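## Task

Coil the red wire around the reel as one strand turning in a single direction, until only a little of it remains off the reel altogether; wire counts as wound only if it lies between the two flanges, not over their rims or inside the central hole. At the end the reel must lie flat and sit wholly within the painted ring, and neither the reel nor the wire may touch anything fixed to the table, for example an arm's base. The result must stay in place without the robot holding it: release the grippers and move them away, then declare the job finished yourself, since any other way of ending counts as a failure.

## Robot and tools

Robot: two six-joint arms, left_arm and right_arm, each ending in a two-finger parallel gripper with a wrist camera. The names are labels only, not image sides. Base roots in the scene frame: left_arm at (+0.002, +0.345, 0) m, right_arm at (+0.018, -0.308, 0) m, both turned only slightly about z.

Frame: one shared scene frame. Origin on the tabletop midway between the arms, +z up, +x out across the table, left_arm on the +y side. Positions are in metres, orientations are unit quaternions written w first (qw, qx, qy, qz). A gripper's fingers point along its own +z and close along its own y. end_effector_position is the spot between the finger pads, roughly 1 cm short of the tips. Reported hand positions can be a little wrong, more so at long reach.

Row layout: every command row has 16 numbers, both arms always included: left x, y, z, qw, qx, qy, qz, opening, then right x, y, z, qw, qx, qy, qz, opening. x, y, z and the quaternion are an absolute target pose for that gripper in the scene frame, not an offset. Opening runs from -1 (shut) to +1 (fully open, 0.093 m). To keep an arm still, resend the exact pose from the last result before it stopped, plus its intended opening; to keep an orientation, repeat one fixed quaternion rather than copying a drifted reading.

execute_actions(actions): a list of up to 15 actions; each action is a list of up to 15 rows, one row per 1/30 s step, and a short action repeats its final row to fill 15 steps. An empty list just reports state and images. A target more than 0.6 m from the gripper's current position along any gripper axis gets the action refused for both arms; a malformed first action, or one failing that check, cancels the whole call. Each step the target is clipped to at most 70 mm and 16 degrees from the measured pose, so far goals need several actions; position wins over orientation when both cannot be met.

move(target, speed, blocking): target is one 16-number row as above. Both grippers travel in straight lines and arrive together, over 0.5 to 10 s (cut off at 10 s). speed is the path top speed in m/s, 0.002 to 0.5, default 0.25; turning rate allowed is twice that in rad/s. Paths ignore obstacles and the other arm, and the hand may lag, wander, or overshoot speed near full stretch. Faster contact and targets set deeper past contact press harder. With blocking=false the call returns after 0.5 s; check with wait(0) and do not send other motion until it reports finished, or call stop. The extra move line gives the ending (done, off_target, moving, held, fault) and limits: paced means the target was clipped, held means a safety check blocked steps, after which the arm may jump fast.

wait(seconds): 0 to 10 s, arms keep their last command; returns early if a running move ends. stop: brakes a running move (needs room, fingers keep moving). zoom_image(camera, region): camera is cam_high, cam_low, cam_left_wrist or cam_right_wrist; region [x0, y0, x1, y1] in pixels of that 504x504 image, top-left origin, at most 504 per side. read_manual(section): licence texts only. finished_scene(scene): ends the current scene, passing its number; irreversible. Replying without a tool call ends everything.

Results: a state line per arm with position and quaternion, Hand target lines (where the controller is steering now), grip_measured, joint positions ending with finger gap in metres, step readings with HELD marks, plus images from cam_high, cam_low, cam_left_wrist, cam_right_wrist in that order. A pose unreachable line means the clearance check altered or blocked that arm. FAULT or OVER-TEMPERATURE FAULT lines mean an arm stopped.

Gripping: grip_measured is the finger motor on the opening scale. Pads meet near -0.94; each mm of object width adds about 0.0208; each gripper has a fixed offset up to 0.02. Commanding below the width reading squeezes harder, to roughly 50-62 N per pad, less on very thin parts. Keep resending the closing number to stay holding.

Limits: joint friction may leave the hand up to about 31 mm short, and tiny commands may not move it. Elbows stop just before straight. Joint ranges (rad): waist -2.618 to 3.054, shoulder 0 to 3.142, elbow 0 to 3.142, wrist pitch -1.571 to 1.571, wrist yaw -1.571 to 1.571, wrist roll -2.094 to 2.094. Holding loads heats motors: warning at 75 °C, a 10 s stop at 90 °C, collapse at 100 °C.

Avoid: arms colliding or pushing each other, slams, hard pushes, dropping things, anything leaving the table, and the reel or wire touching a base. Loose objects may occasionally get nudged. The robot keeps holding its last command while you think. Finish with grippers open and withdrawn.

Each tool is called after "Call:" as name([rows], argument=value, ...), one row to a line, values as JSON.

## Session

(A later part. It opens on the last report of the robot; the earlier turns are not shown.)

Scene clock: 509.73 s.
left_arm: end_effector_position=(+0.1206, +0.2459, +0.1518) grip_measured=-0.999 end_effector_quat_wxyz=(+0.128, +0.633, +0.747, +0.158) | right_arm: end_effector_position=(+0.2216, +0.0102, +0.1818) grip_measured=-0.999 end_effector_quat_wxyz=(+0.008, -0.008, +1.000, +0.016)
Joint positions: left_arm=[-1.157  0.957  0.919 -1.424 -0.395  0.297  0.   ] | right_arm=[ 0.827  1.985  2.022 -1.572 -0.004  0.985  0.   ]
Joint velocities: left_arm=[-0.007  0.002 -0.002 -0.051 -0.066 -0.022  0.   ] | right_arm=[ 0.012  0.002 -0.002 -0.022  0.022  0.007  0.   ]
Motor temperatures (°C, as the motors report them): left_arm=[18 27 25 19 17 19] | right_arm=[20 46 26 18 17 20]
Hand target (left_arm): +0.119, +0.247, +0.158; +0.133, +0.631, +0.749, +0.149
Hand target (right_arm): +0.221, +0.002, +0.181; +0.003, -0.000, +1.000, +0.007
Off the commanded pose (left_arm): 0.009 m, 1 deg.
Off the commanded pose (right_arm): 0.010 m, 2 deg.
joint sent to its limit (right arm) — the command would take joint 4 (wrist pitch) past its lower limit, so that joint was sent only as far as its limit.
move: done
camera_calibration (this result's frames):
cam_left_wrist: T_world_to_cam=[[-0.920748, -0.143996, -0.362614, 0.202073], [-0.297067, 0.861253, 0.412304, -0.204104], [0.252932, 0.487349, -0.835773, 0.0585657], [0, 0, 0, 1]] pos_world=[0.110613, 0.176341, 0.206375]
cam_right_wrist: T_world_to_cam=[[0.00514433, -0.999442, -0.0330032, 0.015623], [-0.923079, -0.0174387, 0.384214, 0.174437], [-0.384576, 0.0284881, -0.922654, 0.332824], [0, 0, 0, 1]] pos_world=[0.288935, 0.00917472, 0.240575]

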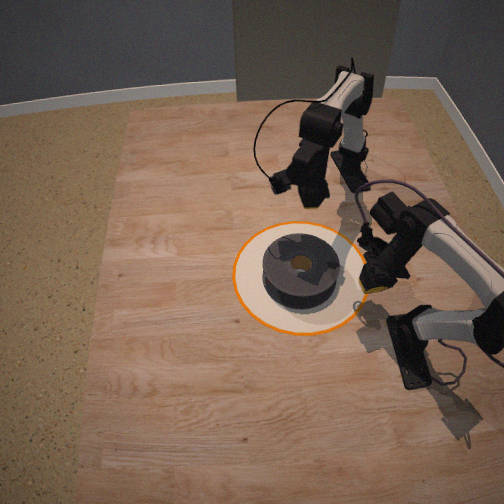

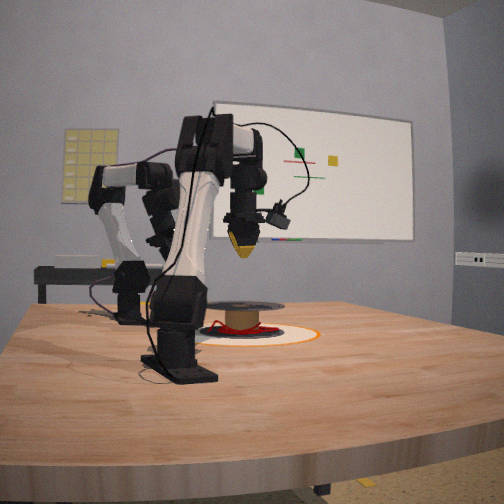

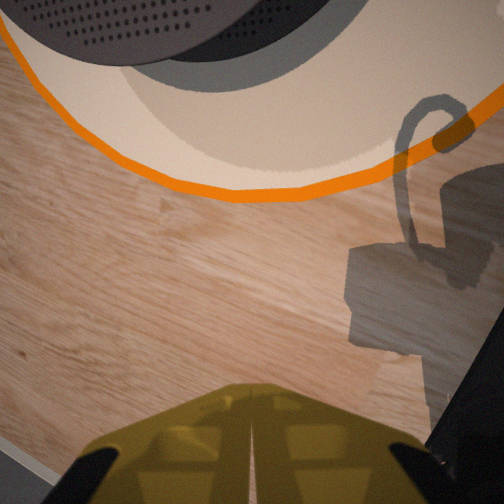

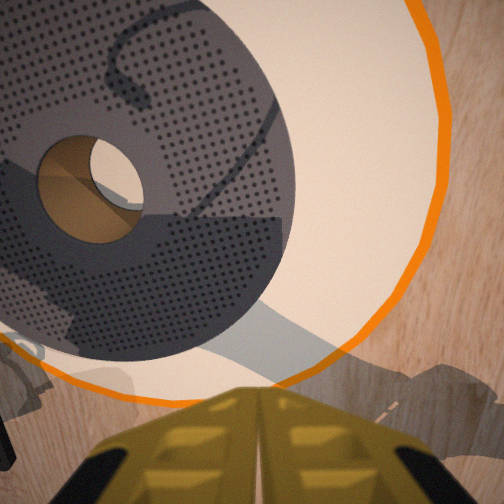

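Call:
move(target=[0.12,0.27,0.16,0.13,0.62,0.74,0.15,-1,0.17,-0.15,0.14,0,0.342,0.940,0,-1], speed=0.3)

Scene clock: 513.20 s.
left_arm: end_effector_position=(+0.1237, +0.2654, +0.1592) grip_measured=-0.999 end_effector_quat_wxyz=(+0.133, +0.630, +0.749, +0.157) | right_arm: end_effector_position=(+0.1692, -0.1479, +0.1452) grip_measured=-0.999 end_effector_quat_wxyz=(-0.004, +0.334, +0.942, -0.003)
Joint positions: left_arm=[-1.057  0.879  0.919 -1.452 -0.385  0.4    0.   ] | right_arm=[ 0.638  1.382  1.2   -1.399 -0.004  1.493  0.   ]
Joint velocities: left_arm=[-0.007 -0.012 -0.012 -0.051  0.037  0.051  0.   ] | right_arm=[-0.002 -0.007 -0.007  0.007 -0.007  0.022  0.   ]
Motor temperatures (°C, as the motors report them): left_arm=[18 26 25 19 17 19] | right_arm=[20 45 25 18 17 20]
Hand target (left_arm): +0.120, +0.270, +0.160; +0.132, +0.629, +0.751, +0.152
Hand target (right_arm): +0.169, -0.150, +0.143; -0.003, +0.342, +0.940, +0.002
Off the commanded pose (left_arm): 0.006 m, 1 deg.
Off the commanded pose (right_arm): 0.006 m, 1 deg.
move: done
camera_calibration (this result's frames):
cam_left_wrist: T_world_to_cam=[[-0.917349, -0.1511, -0.368293, 0.212788], [-0.304039, 0.863135, 0.403185, -0.22128], [0.256966, 0.481837, -0.837736, 0.0557146], [0, 0, 0, 1]] pos_world=[0.113606, 0.196302, 0.214259]
cam_right_wrist: T_world_to_cam=[[-0.637881, -0.770092, 0.00808582, -0.00654898], [-0.702668, 0.586266, 0.403175, 0.186657], [-0.315222, 0.251496, -0.915087, 0.30356], [0, 0, 0, 1]] pos_world=[0.222669, -0.190818, 0.202581]

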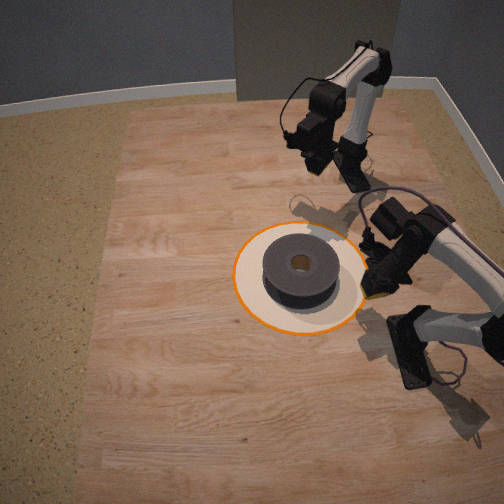

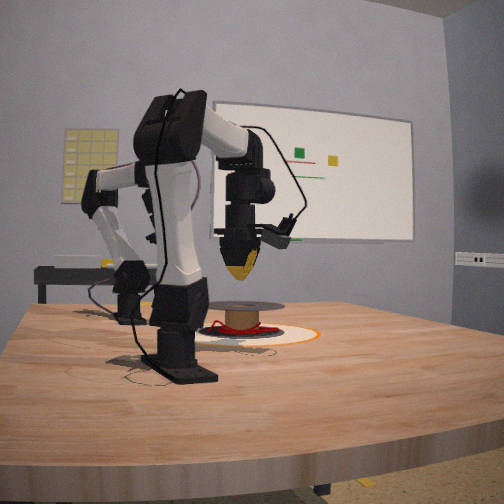

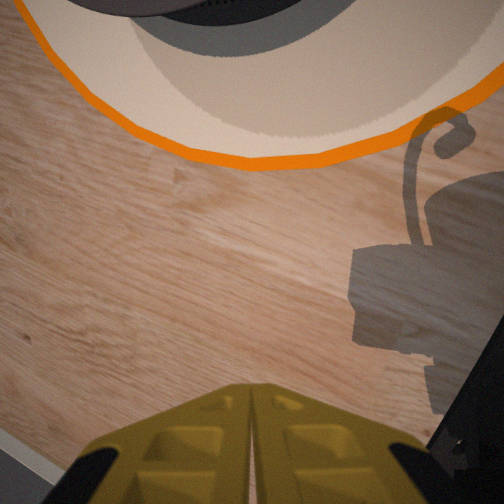

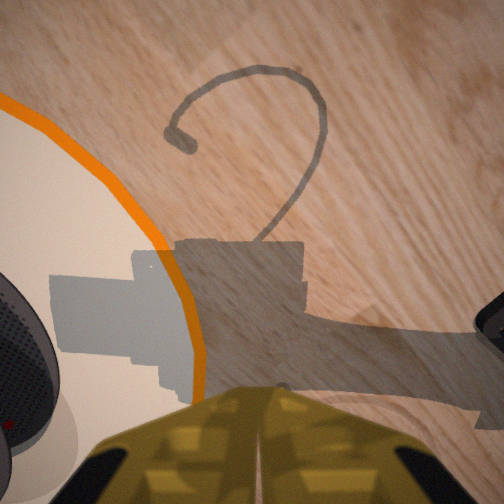

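Call:
finished_scene(scene=1)

The scene is finished: the task was done.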